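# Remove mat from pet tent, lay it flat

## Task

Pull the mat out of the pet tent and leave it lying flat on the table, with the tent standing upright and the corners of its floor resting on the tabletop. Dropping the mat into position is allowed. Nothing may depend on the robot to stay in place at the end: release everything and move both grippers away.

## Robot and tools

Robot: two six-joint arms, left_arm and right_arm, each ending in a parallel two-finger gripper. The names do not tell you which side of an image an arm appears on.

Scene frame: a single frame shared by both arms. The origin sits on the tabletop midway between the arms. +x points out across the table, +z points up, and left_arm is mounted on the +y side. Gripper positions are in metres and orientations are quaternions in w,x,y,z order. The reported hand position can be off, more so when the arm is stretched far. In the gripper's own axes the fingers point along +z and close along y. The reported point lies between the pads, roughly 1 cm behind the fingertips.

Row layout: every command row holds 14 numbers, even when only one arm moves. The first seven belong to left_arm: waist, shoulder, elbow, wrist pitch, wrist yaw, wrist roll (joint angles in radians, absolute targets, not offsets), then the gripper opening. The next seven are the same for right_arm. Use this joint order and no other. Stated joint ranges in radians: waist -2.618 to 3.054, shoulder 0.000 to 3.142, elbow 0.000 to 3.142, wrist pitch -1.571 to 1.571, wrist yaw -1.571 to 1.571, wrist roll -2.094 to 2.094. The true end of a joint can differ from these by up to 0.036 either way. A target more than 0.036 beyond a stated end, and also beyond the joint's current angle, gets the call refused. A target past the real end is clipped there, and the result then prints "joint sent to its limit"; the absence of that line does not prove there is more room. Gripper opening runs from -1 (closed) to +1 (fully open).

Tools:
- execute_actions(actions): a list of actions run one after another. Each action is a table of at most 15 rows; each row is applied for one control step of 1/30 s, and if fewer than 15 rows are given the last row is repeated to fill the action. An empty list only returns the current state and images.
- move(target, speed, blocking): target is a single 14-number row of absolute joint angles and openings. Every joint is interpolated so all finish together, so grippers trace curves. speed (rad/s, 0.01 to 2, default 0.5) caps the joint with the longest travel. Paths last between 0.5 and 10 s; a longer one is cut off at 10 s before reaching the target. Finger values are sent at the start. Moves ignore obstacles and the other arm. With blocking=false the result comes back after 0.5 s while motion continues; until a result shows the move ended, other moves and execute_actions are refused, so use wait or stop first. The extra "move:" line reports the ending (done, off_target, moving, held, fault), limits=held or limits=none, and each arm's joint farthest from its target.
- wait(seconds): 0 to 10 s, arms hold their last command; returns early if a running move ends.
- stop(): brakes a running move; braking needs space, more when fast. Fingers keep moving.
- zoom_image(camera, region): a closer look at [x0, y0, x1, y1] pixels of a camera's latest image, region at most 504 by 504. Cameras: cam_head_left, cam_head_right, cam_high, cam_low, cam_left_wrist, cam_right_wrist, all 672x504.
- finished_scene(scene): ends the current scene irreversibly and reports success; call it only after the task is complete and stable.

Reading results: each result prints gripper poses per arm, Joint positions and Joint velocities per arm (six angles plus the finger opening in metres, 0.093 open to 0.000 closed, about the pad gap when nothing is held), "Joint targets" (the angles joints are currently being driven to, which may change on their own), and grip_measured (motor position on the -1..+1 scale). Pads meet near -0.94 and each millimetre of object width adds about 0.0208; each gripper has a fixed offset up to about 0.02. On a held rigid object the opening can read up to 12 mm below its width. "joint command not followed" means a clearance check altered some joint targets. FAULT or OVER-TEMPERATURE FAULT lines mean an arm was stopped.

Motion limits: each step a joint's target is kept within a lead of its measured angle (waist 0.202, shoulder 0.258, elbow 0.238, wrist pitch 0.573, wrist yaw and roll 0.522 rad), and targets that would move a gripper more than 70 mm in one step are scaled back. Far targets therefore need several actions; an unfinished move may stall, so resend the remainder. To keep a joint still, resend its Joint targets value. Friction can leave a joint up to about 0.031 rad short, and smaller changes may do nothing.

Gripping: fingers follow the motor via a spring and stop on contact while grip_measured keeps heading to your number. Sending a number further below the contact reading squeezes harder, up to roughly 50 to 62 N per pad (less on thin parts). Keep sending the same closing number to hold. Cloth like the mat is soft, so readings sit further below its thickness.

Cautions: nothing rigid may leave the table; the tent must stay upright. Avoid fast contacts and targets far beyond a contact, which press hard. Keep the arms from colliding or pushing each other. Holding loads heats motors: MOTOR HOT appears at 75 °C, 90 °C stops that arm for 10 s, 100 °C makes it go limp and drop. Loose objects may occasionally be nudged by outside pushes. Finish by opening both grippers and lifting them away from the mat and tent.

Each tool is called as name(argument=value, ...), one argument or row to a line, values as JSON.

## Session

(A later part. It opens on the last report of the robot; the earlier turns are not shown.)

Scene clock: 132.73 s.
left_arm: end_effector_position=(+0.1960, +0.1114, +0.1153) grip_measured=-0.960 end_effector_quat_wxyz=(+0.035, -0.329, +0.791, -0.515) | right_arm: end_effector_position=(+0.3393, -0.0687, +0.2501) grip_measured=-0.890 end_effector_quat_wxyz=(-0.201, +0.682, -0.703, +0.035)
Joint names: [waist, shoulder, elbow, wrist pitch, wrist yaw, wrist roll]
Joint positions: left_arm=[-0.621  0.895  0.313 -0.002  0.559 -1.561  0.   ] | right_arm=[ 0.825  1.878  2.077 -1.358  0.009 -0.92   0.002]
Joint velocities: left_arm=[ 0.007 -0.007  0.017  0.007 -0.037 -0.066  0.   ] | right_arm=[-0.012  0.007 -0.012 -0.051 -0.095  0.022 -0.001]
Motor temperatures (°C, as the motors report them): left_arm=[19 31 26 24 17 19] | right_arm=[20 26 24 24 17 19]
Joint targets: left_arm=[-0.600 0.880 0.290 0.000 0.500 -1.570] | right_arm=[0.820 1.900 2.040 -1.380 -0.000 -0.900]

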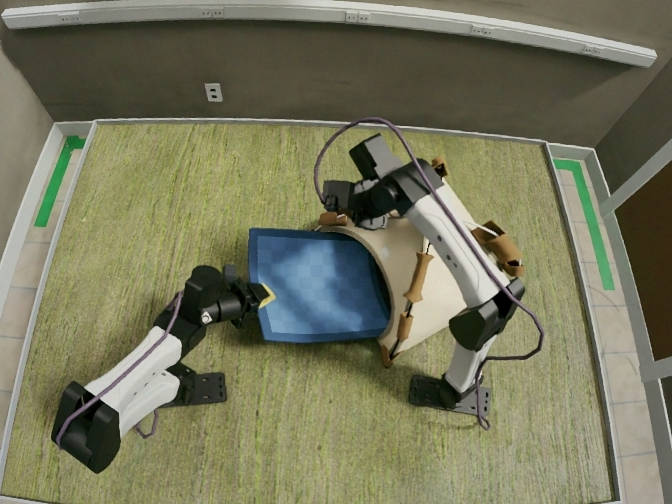

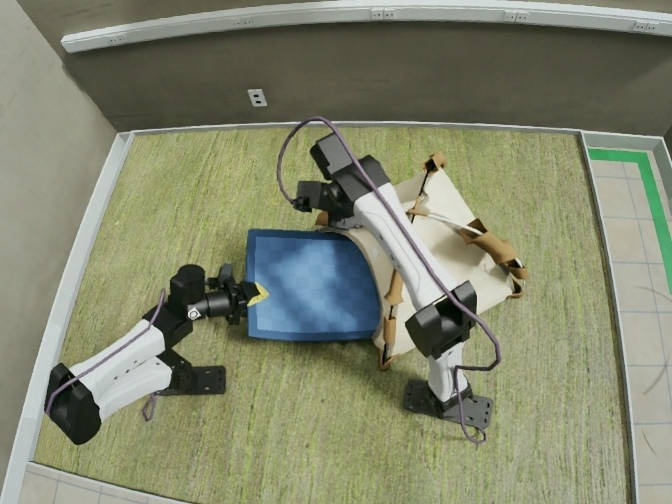

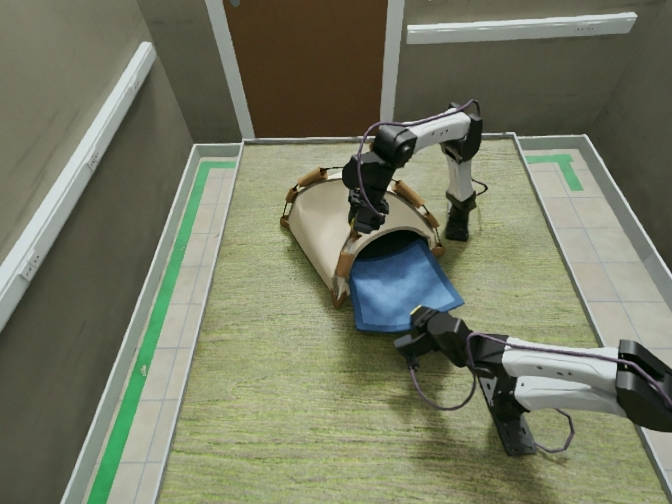

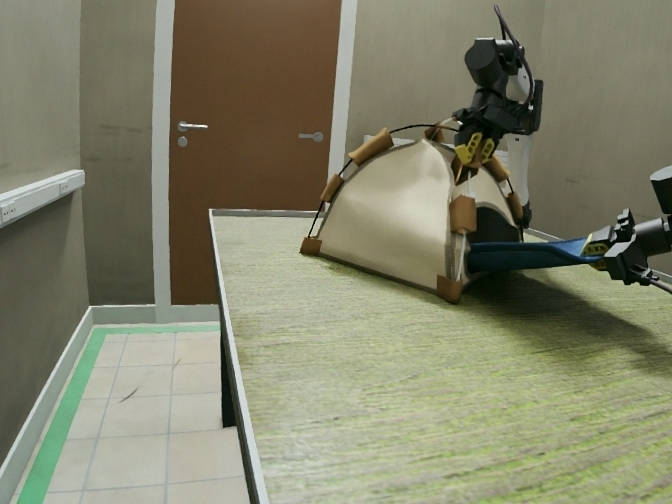

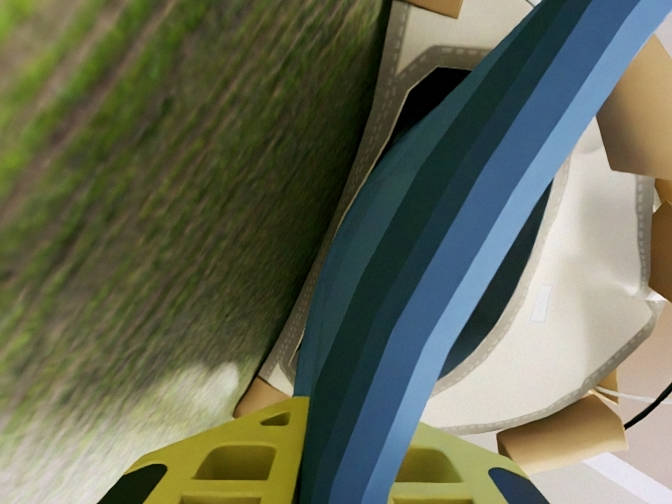

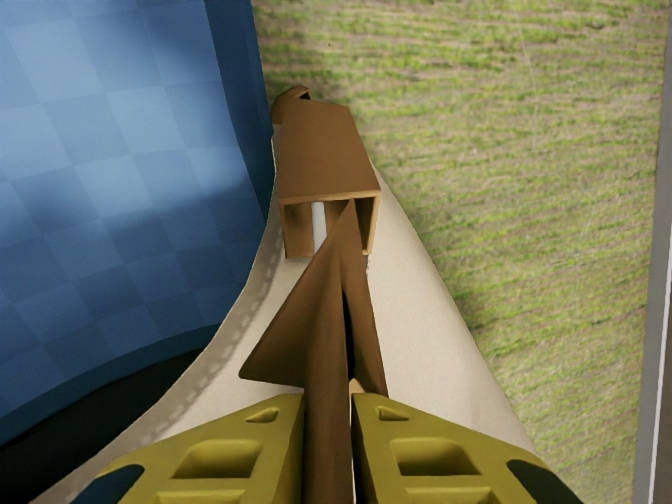

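move(
  target=[-0.15,1.0,0.36,0,0.9,-1.4,-1,0.82,1.90,2.04,-1.38,0,-0.9,-1],
  speed=0.25,
)

Scene clock: 135.47 s.
left_arm: end_effector_position=(+0.2269, +0.1718, +0.1235) grip_measured=-0.960 end_effector_quat_wxyz=(+0.016, -0.360, +0.742, -0.565) | right_arm: end_effector_position=(+0.3423, -0.0691, +0.2512) grip_measured=-0.890 end_effector_quat_wxyz=(-0.205, +0.680, -0.702, +0.041)
Joint names: [waist, shoulder, elbow, wrist pitch, wrist yaw, wrist roll]
Joint positions: left_arm=[-0.172  0.987  0.327 -0.02   0.96  -1.408  0.   ] | right_arm=[ 0.825  1.878  2.077 -1.348  0.021 -0.921  0.002]
Joint velocities: left_arm=[-0.002 -0.002  0.007 -0.051 -0.037 -0.051  0.   ] | right_arm=[ 0.002  0.002 -0.002  0.007 -0.051  0.037  0.002]
Motor temperatures (°C, as the motors report them): left_arm=[19 30 27 24 17 19] | right_arm=[20 26 24 24 17 19]
Joint targets: left_arm=[-0.150 1.000 0.360 -0.000 0.900 -1.400] | right_arm=[0.820 1.900 2.040 -1.380 0.000 -0.900]
move: off_target (left_arm, right_arm); limits=none; left_arm: farthest joint: the wrist yaw, 0.060 radians from its target (0.341 radians at the start); right_arm: farthest joint: the elbow, 0.037 radians from its target (0.037 radians at the start)

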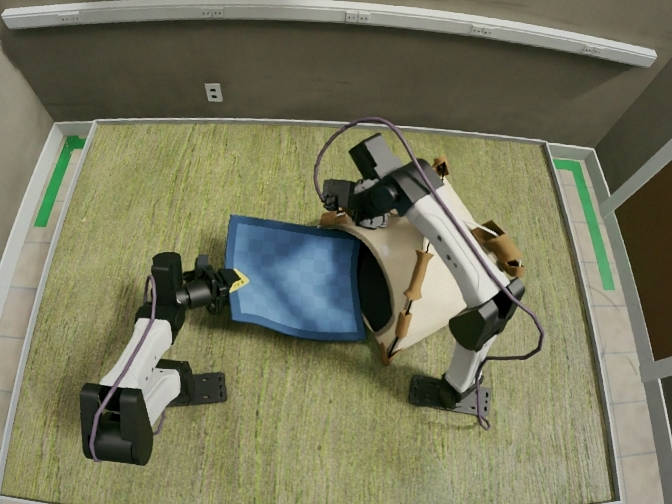

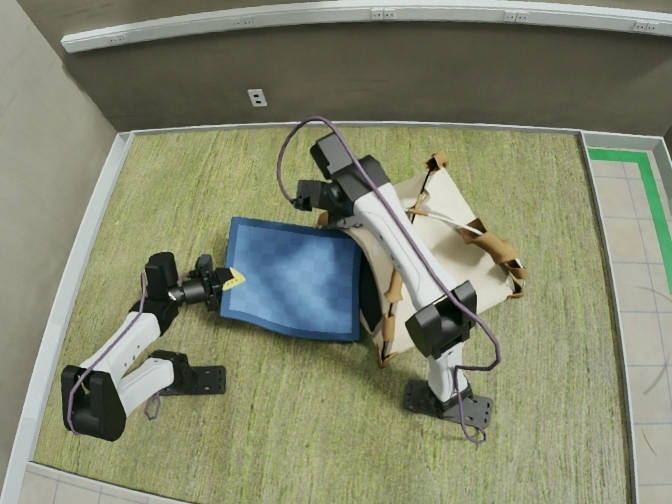

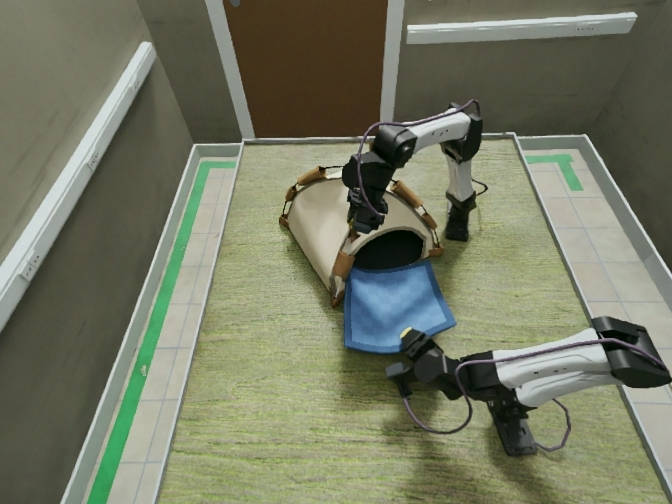

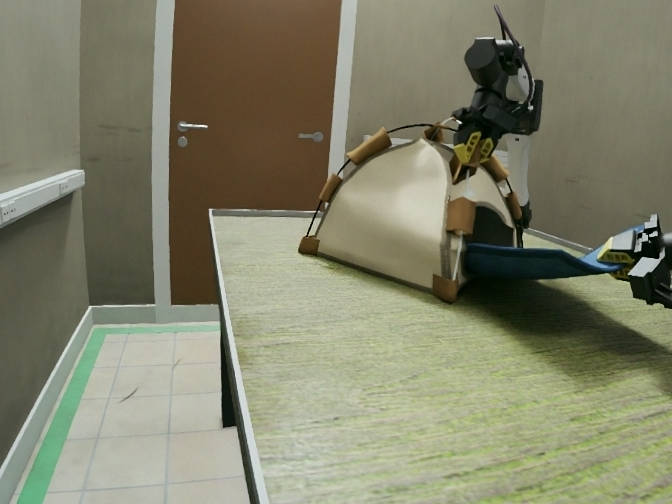

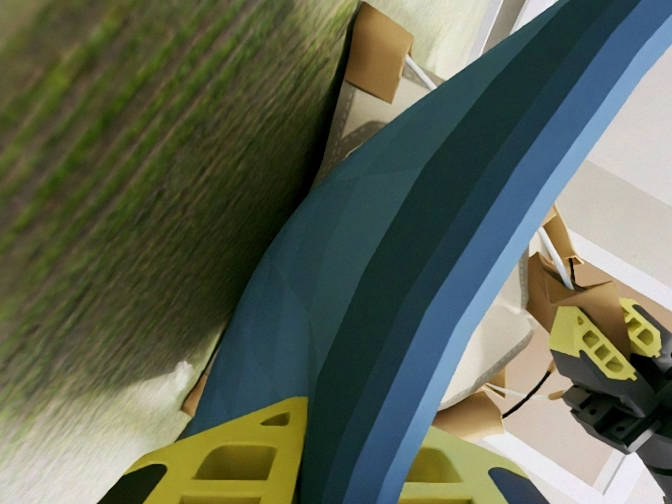

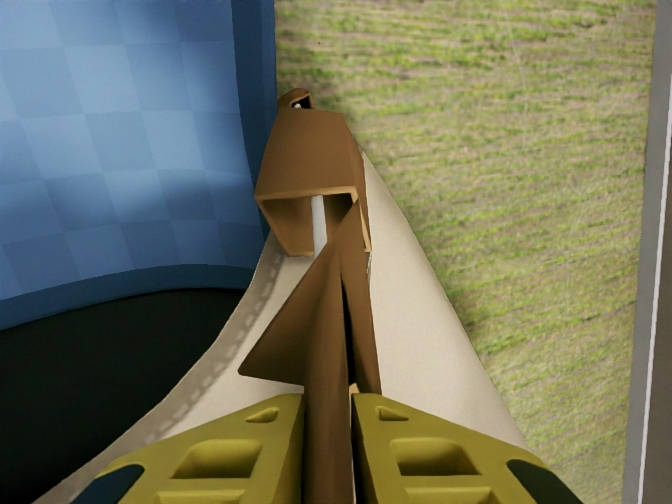

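move(
  target=[0.45,1.08,0.40,0,1.25,-1.15,-1,0.82,1.90,2.04,-1.38,0,-0.9,-1],
  speed=0.3,
)

Scene clock: 138.73 s.
left_arm: end_effector_position=(+0.2601, +0.3030, +0.1475) grip_measured=-0.960 end_effector_quat_wxyz=(+0.174, -0.420, +0.659, -0.600) | right_arm: end_effector_position=(+0.3419, -0.0710, +0.2506) grip_measured=-0.890 end_effector_quat_wxyz=(-0.202, +0.680, -0.704, +0.045)
Joint names: [waist, shoulder, elbow, wrist pitch, wrist yaw, wrist roll]
Joint positions: left_arm=[ 0.438  1.067  0.371 -0.03   1.233 -1.159  0.   ] | right_arm=[ 0.825  1.878  2.077 -1.354  0.029 -0.92   0.002]
Joint velocities: left_arm=[-0.012 -0.002  0.002 -0.037 -0.022  0.007  0.   ] | right_arm=[-0.017 -0.002 -0.012  0.007 -0.037  0.007 -0.   ]
Motor temperatures (°C, as the motors report them): left_arm=[19 29 27 24 17 19] | right_arm=[20 27 24 24 17 19]
Joint targets: left_arm=[0.450 1.080 0.400 -0.000 1.250 -1.150] | right_arm=[0.820 1.900 2.040 -1.380 -0.000 -0.900]
move: off_target (left_arm, right_arm); limits=none; left_arm: farthest joint: the wrist pitch, 0.030 radians from its target (0.020 radians at the start); right_arm: farthest joint: the elbow, 0.037 radians from its target (0.037 radians at the start)

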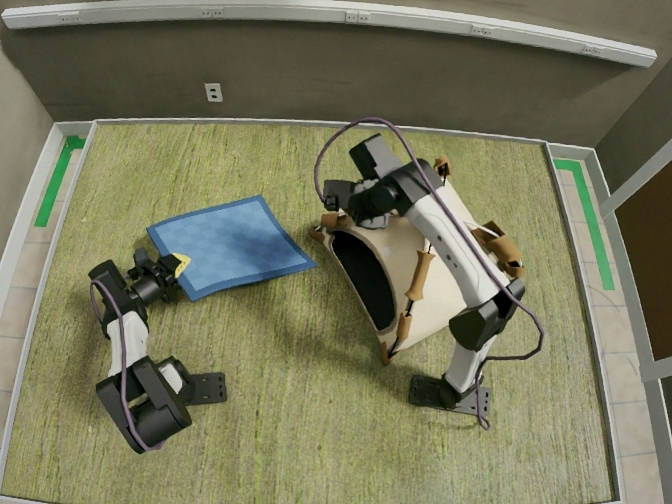

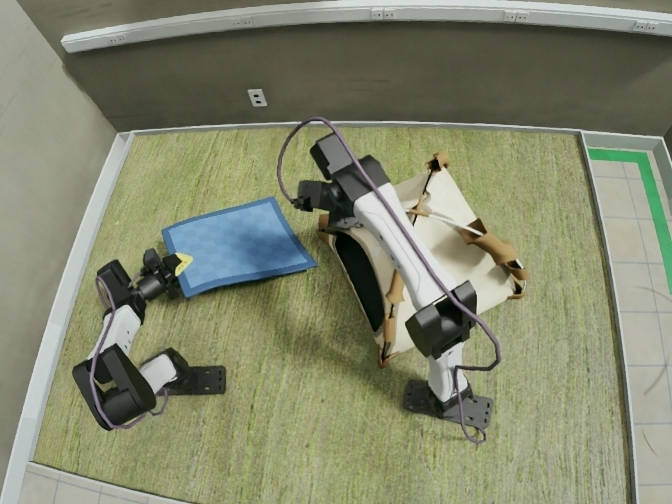

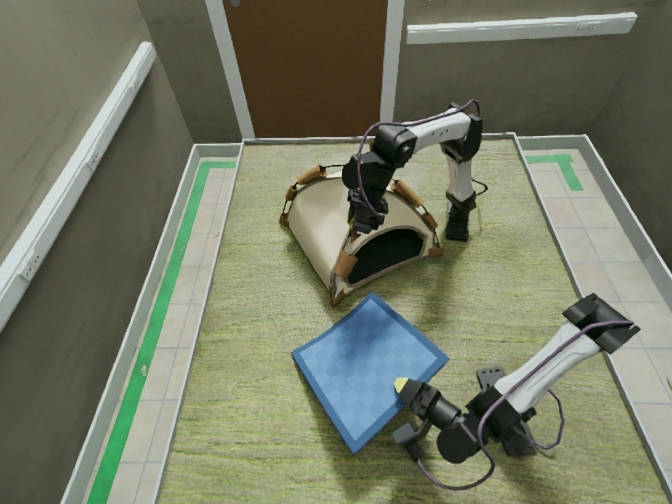

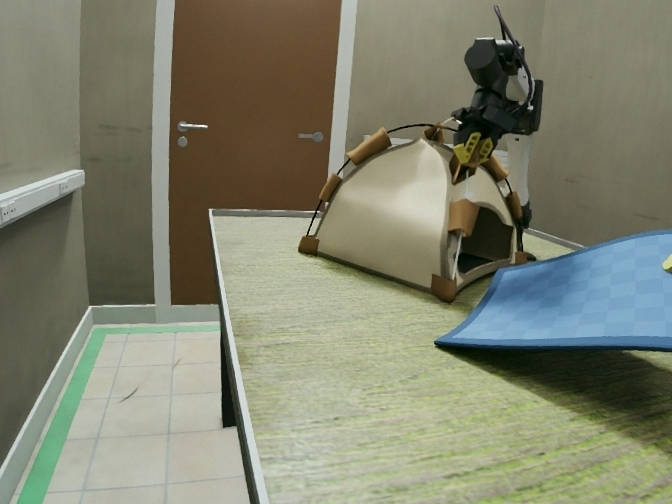

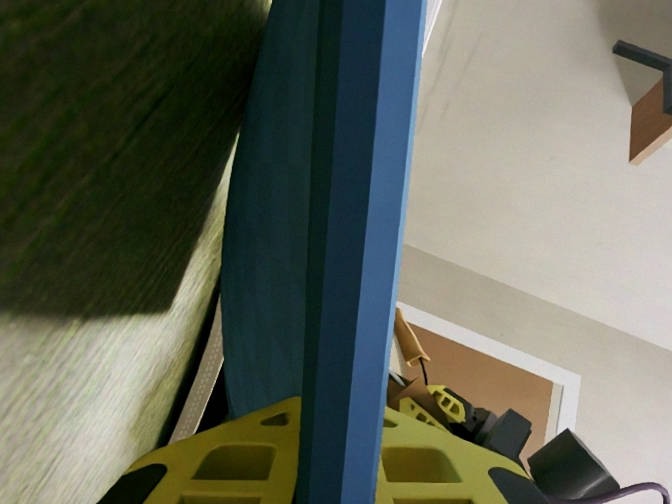

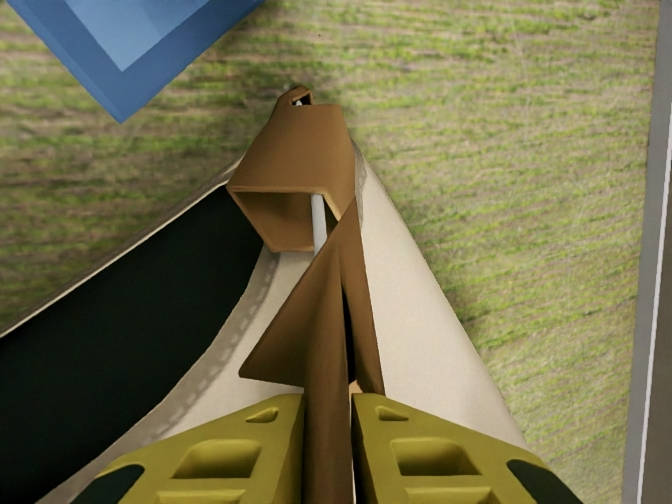

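move(
  target=[0.6,1.8,0.57,0.57,1.25,-1.1,-1,0.82,1.90,2.04,-1.38,0,-0.9,0.6],
  speed=0.4,
)

move(
  target=[0.6,1.8,0.57,0.57,1.25,-1.1,-0.2,0.82,1.75,2.2,-1.5,0,-0.9,0.6],
  speed=0.4,
)

move(
  target=[1.0,1.78,0.57,0.57,1.45,-1.1,-0.2,0.3,1.4,2.0,-1.3,0,0,0.6],
  speed=0.5,
)

Scene clock: 144.53 s.
left_arm: end_effector_position=(+0.3275, +0.4059, +0.0738) grip_measured=-0.960 end_effector_quat_wxyz=(+0.237, -0.445, +0.638, -0.582) | right_arm: end_effector_position=(+0.3382, -0.0697, +0.2470) grip_measured=+0.598 end_effector_quat_wxyz=(-0.196, +0.679, -0.707, +0.034)
Joint names: [waist, shoulder, elbow, wrist pitch, wrist yaw, wrist roll]
Joint positions: left_arm=[ 0.589  1.792  0.541  0.539  1.242 -1.109  0.   ] | right_arm=[ 0.825  1.878  2.068 -1.359  0.01  -0.911  0.074]
Joint velocities: left_arm=[-0.007 -0.022 -0.012 -0.022 -0.11  -0.007  0.   ] | right_arm=[-0.007 -0.002  0.002  0.066 -0.007  0.007 -0.   ]
Motor temperatures (°C, as the motors report them): left_arm=[19 28 28 24 17 19] | right_arm=[20 27 23 23 17 19]
Joint targets: left_arm=[0.600 1.800 0.570 0.570 1.250 -1.100] | right_arm=[0.820 1.900 2.040 -1.380 0.000 -0.900]
move: off_target (left_arm, right_arm); limits=none; left_arm: farthest joint: the wrist pitch, 0.031 radians from its target (0.600 radians at the start); right_arm: farthest joint: the elbow, 0.028 radians from its target (0.037 radians at the start)

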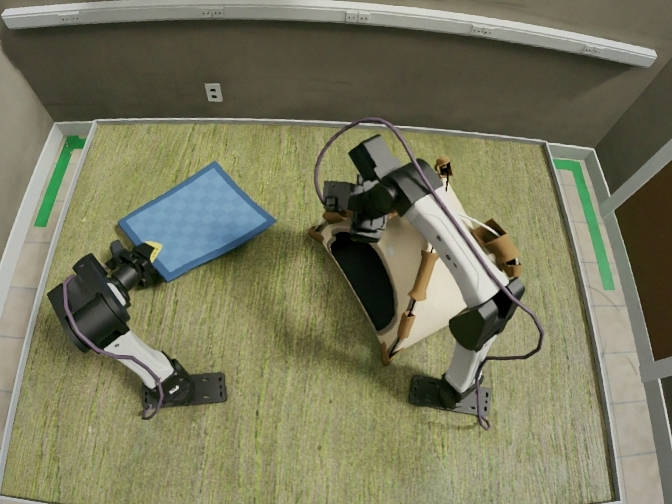

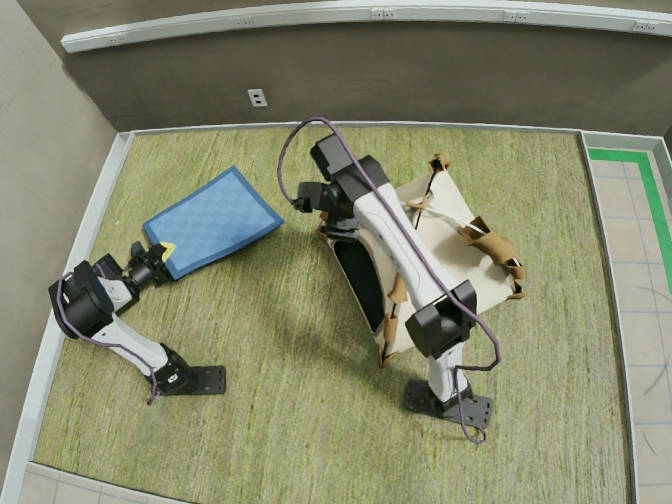

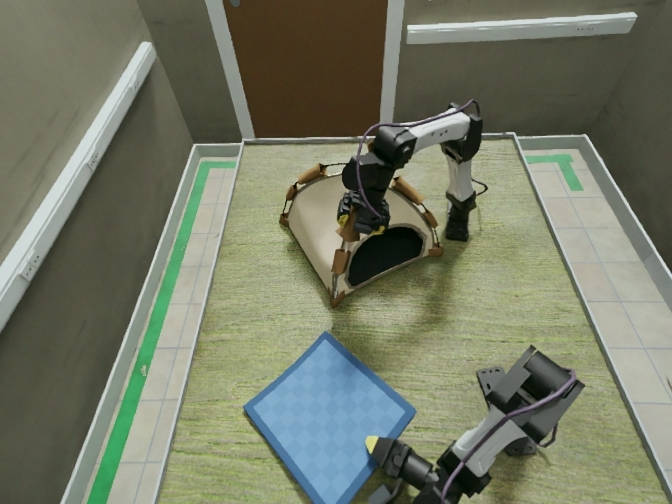

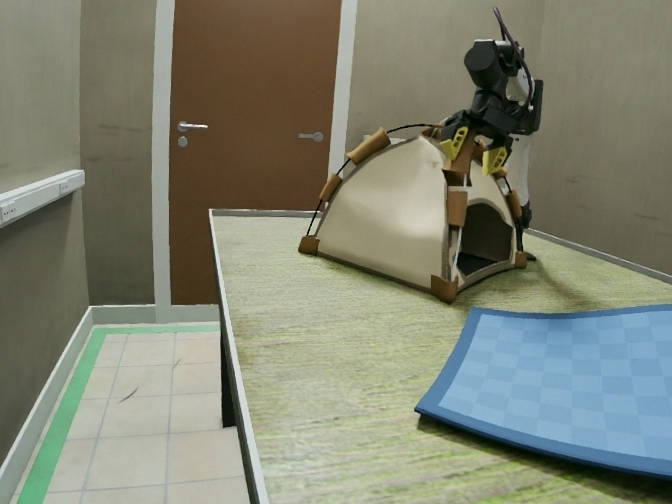

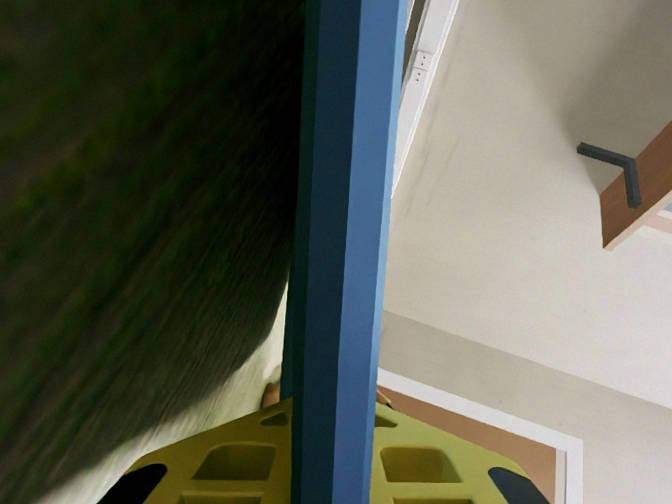

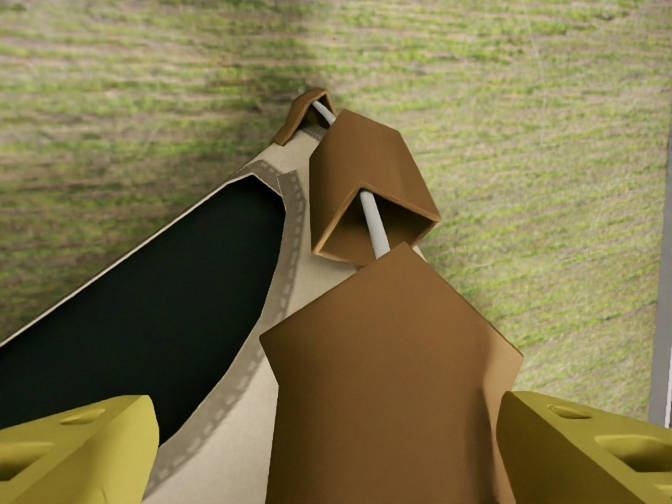

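Scene clock: 145.63 s.
left_arm: end_effector_position=(+0.3277, +0.4061, +0.0740) grip_measured=-0.203 end_effector_quat_wxyz=(+0.238, -0.444, +0.638, -0.582) | right_arm: end_effector_position=(+0.3050, -0.0928, +0.3237) grip_measured=+0.598 end_effector_quat_wxyz=(-0.258, +0.669, -0.696, +0.040)
Joint names: [waist, shoulder, elbow, wrist pitch, wrist yaw, wrist roll]
Joint positions: left_arm=[ 0.589  1.792  0.541  0.541  1.242 -1.109  0.035] | right_arm=[ 0.825  1.746  2.192 -1.489  0.006 -0.91   0.074]
Joint velocities: left_arm=[ 0.002  0.022  0.002 -0.037 -0.051  0.022 -0.001] | right_arm=[-0.012 -0.002 -0.017 -0.051  0.022 -0.022  0.   ]
Motor temperatures (°C, as the motors report them): left_arm=[19 28 28 24 17 19] | right_arm=[20 27 23 23 17 19]
Joint targets: left_arm=[0.600 1.800 0.570 0.570 1.250 -1.100] | right_arm=[0.820 1.750 2.200 -1.500 -0.000 -0.900]
move: off_target (left_arm); limits=none; left_arm: farthest joint: the elbow, 0.029 radians from its target (0.029 radians at the start); right_arm: farthest joint: the wrist pitch, 0.011 radians from its target (0.141 radians at the start)

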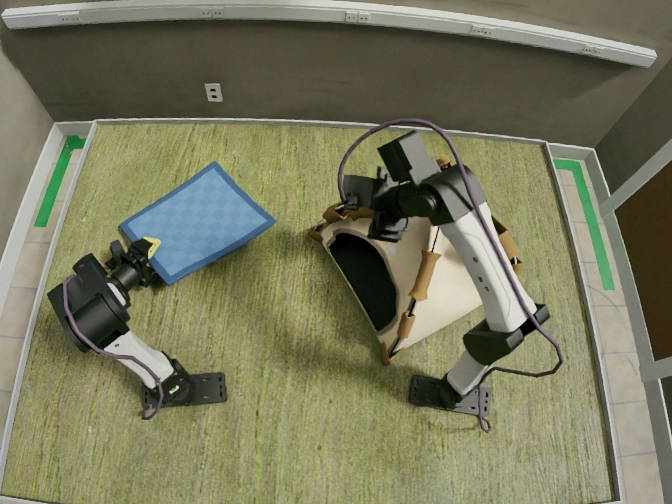

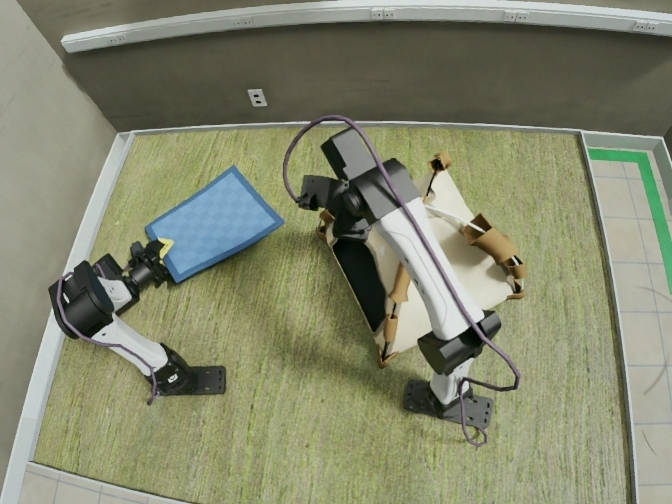

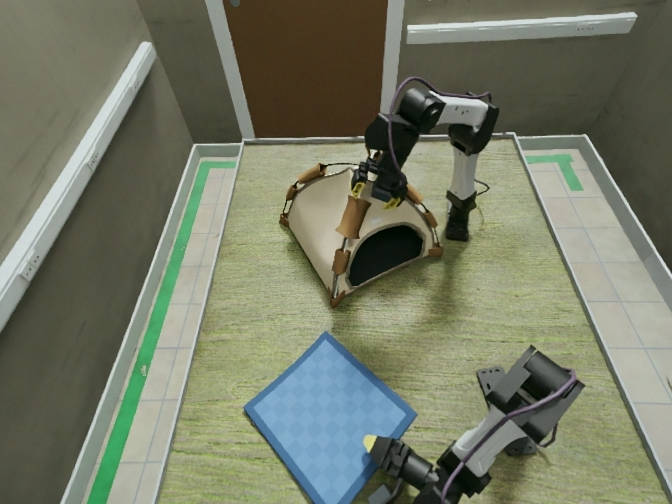

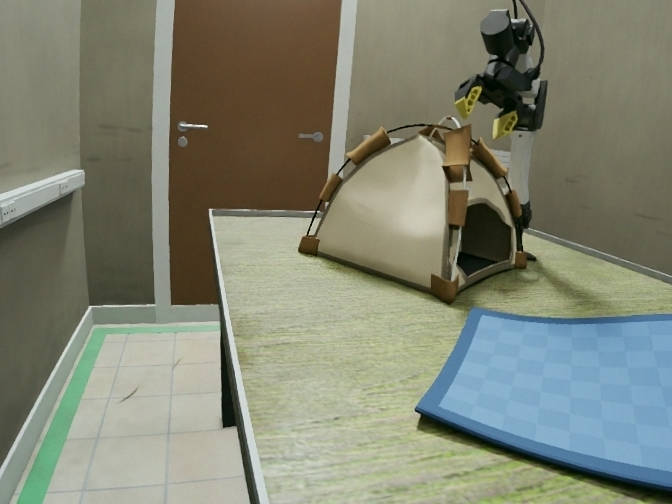

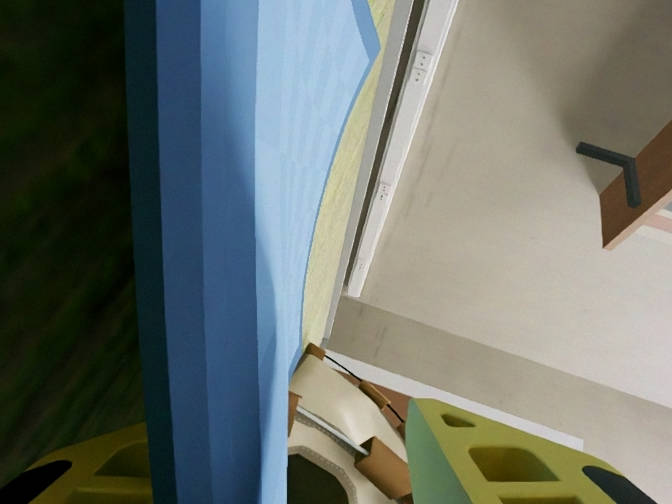

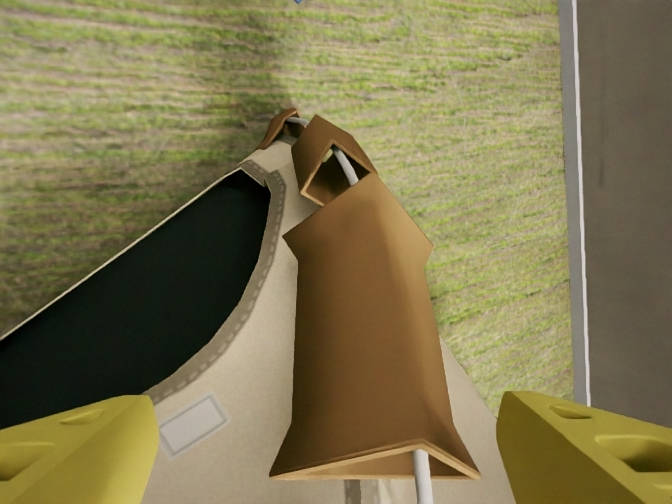

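Scene clock: 148.23 s.
left_arm: end_effector_position=(+0.2619, +0.5043, +0.0955) grip_measured=-0.203 end_effector_quat_wxyz=(+0.326, -0.497, +0.543, -0.593) | right_arm: end_effector_position=(+0.3223, -0.2818, +0.4065) grip_measured=+0.598 end_effector_quat_wxyz=(+0.420, -0.051, +0.906, +0.017)
Joint names: [waist, shoulder, elbow, wrist pitch, wrist yaw, wrist roll]
Joint positions: left_arm=[ 0.99   1.792  0.541  0.544  1.442 -1.109  0.035] | right_arm=[ 0.306  1.416  2.023 -1.311  0.005 -0.01   0.074]
Joint velocities: left_arm=[-0.007 -0.022 -0.017  0.007  0.022 -0.037 -0.001] | right_arm=[-0.027 -0.012 -0.002 -0.037 -0.051  0.051 -0.001]
Motor temperatures (°C, as the motors report them): left_arm=[19 28 27 24 17 19] | right_arm=[20 27 23 24 17 19]
Joint targets: left_arm=[1.000 1.780 0.570 0.570 1.450 -1.100] | right_arm=[0.300 1.400 2.000 -1.300 0.000 -0.000]
move: off_target (left_arm, right_arm); limits=none; left_arm: farthest joint: the elbow, 0.029 radians from its target (0.029 radians at the start); right_arm: farthest joint: the elbow, 0.023 radians from its target (0.192 radians at the start)

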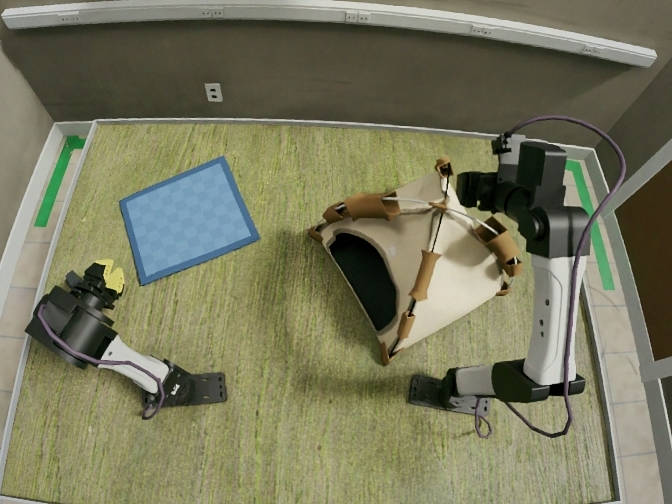

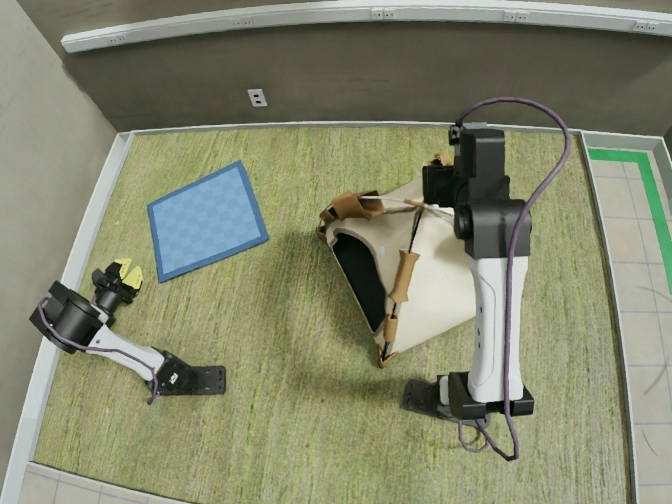

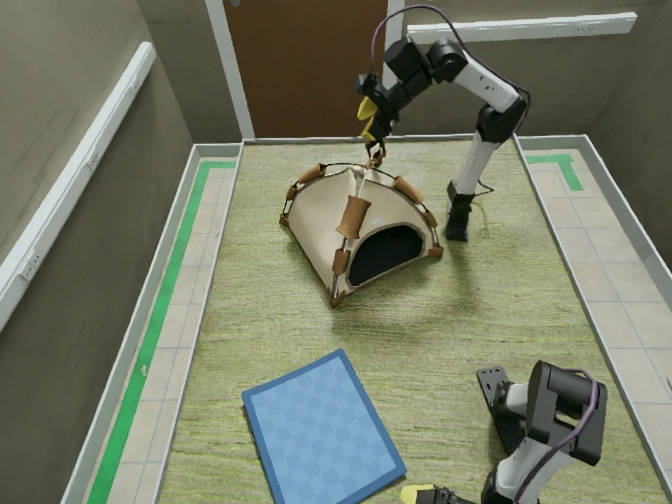

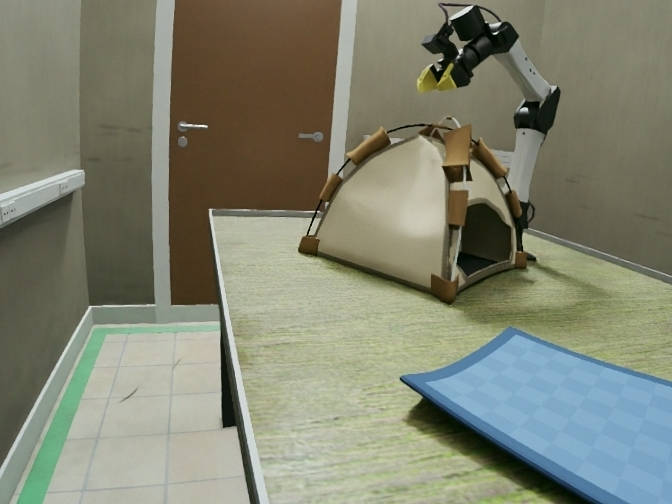

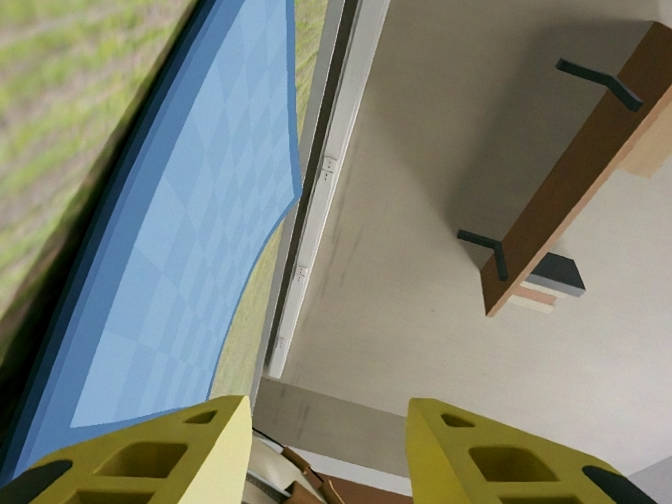

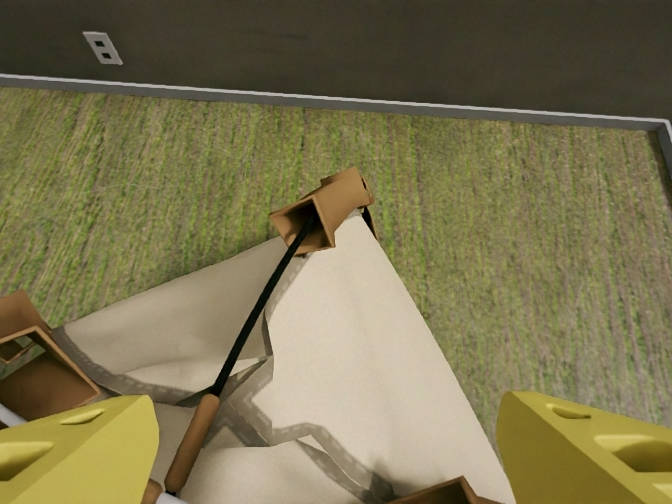

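move(
  target=[1.0,1.2,0.8,0,0.8,-0.5,0.5,-0.7,1.0,1.5,-0.8,0,0,0.6],
  speed=0.7,
)

Scene clock: 150.87 s.
left_arm: end_effector_position=(+0.2468, +0.5811, +0.2345) grip_measured=+0.497 end_effector_quat_wxyz=(+0.578, -0.423, +0.680, -0.156) | right_arm: end_effector_position=(+0.1792, -0.5482, +0.4356) grip_measured=+0.598 end_effector_quat_wxyz=(+0.531, +0.346, +0.729, -0.258)
Joint names: [waist, shoulder, elbow, wrist pitch, wrist yaw, wrist roll]
Joint positions: left_arm=[ 0.99   1.211  0.778  0.013  0.806 -0.51   0.069] | right_arm=[-0.693  1.019  1.522 -0.81   0.001 -0.009  0.074]
Joint velocities: left_arm=[ 0.002 -0.007 -0.002  0.007 -0.022  0.007  0.   ] | right_arm=[-0.007 -0.012 -0.002 -0.022  0.007  0.051 -0.001]
Motor temperatures (°C, as the motors report them): left_arm=[19 28 28 24 17 19] | right_arm=[20 27 23 24 17 19]
Joint targets: left_arm=[1.000 1.200 0.800 0.000 0.800 -0.500] | right_arm=[-0.700 1.000 1.500 -0.800 -0.000 0.000]
move: off_target (left_arm, right_arm); limits=none; left_arm: farthest joint: the elbow, 0.022 radians from its target (0.259 radians at the start); right_arm: farthest joint: the elbow, 0.022 radians from its target (0.523 radians at the start)

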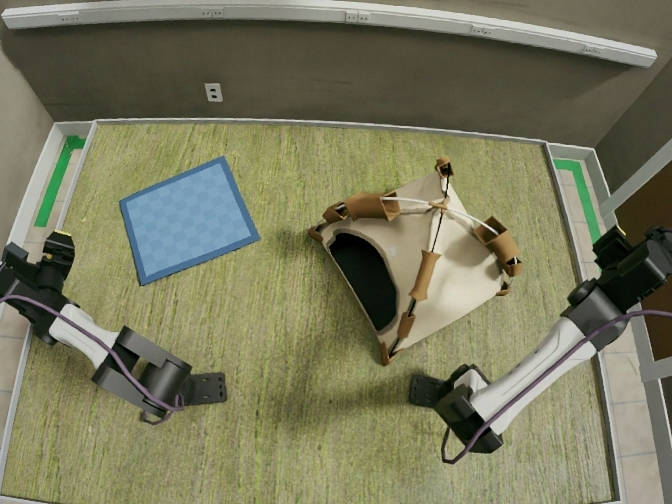

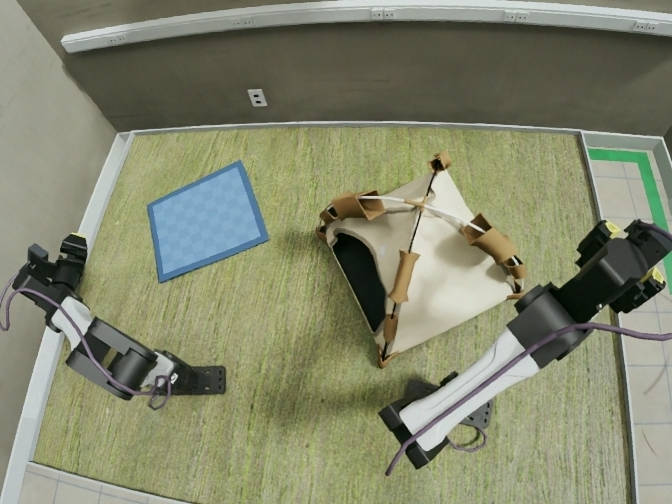

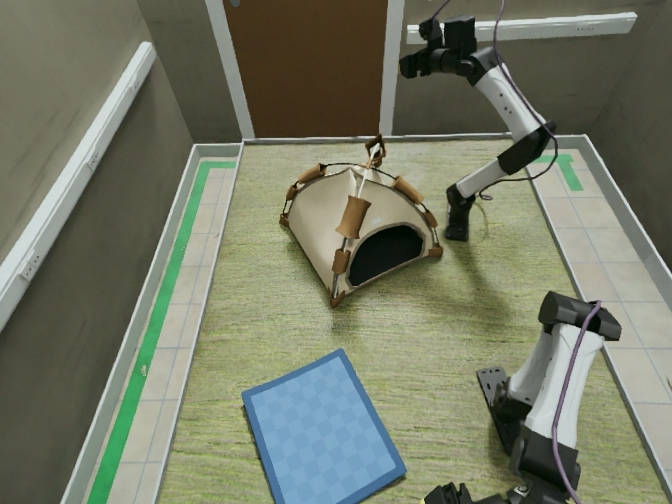

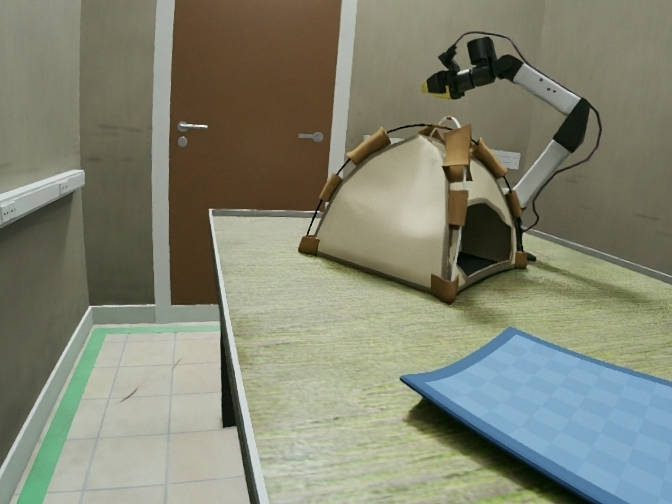

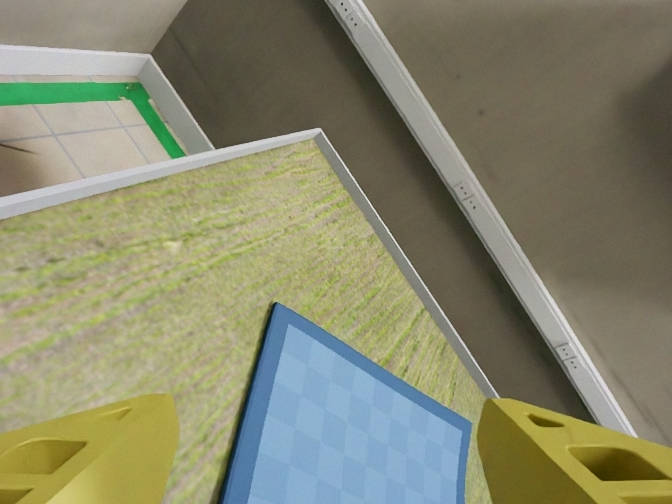

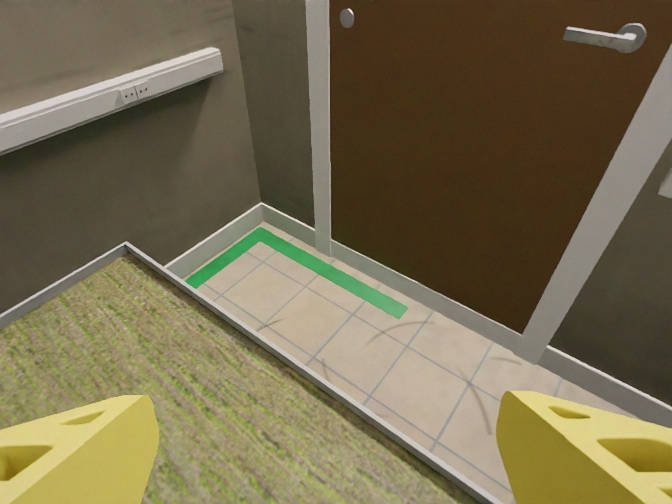

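finished_scene(
  scene=1,
)

The scene is finished: the task was done.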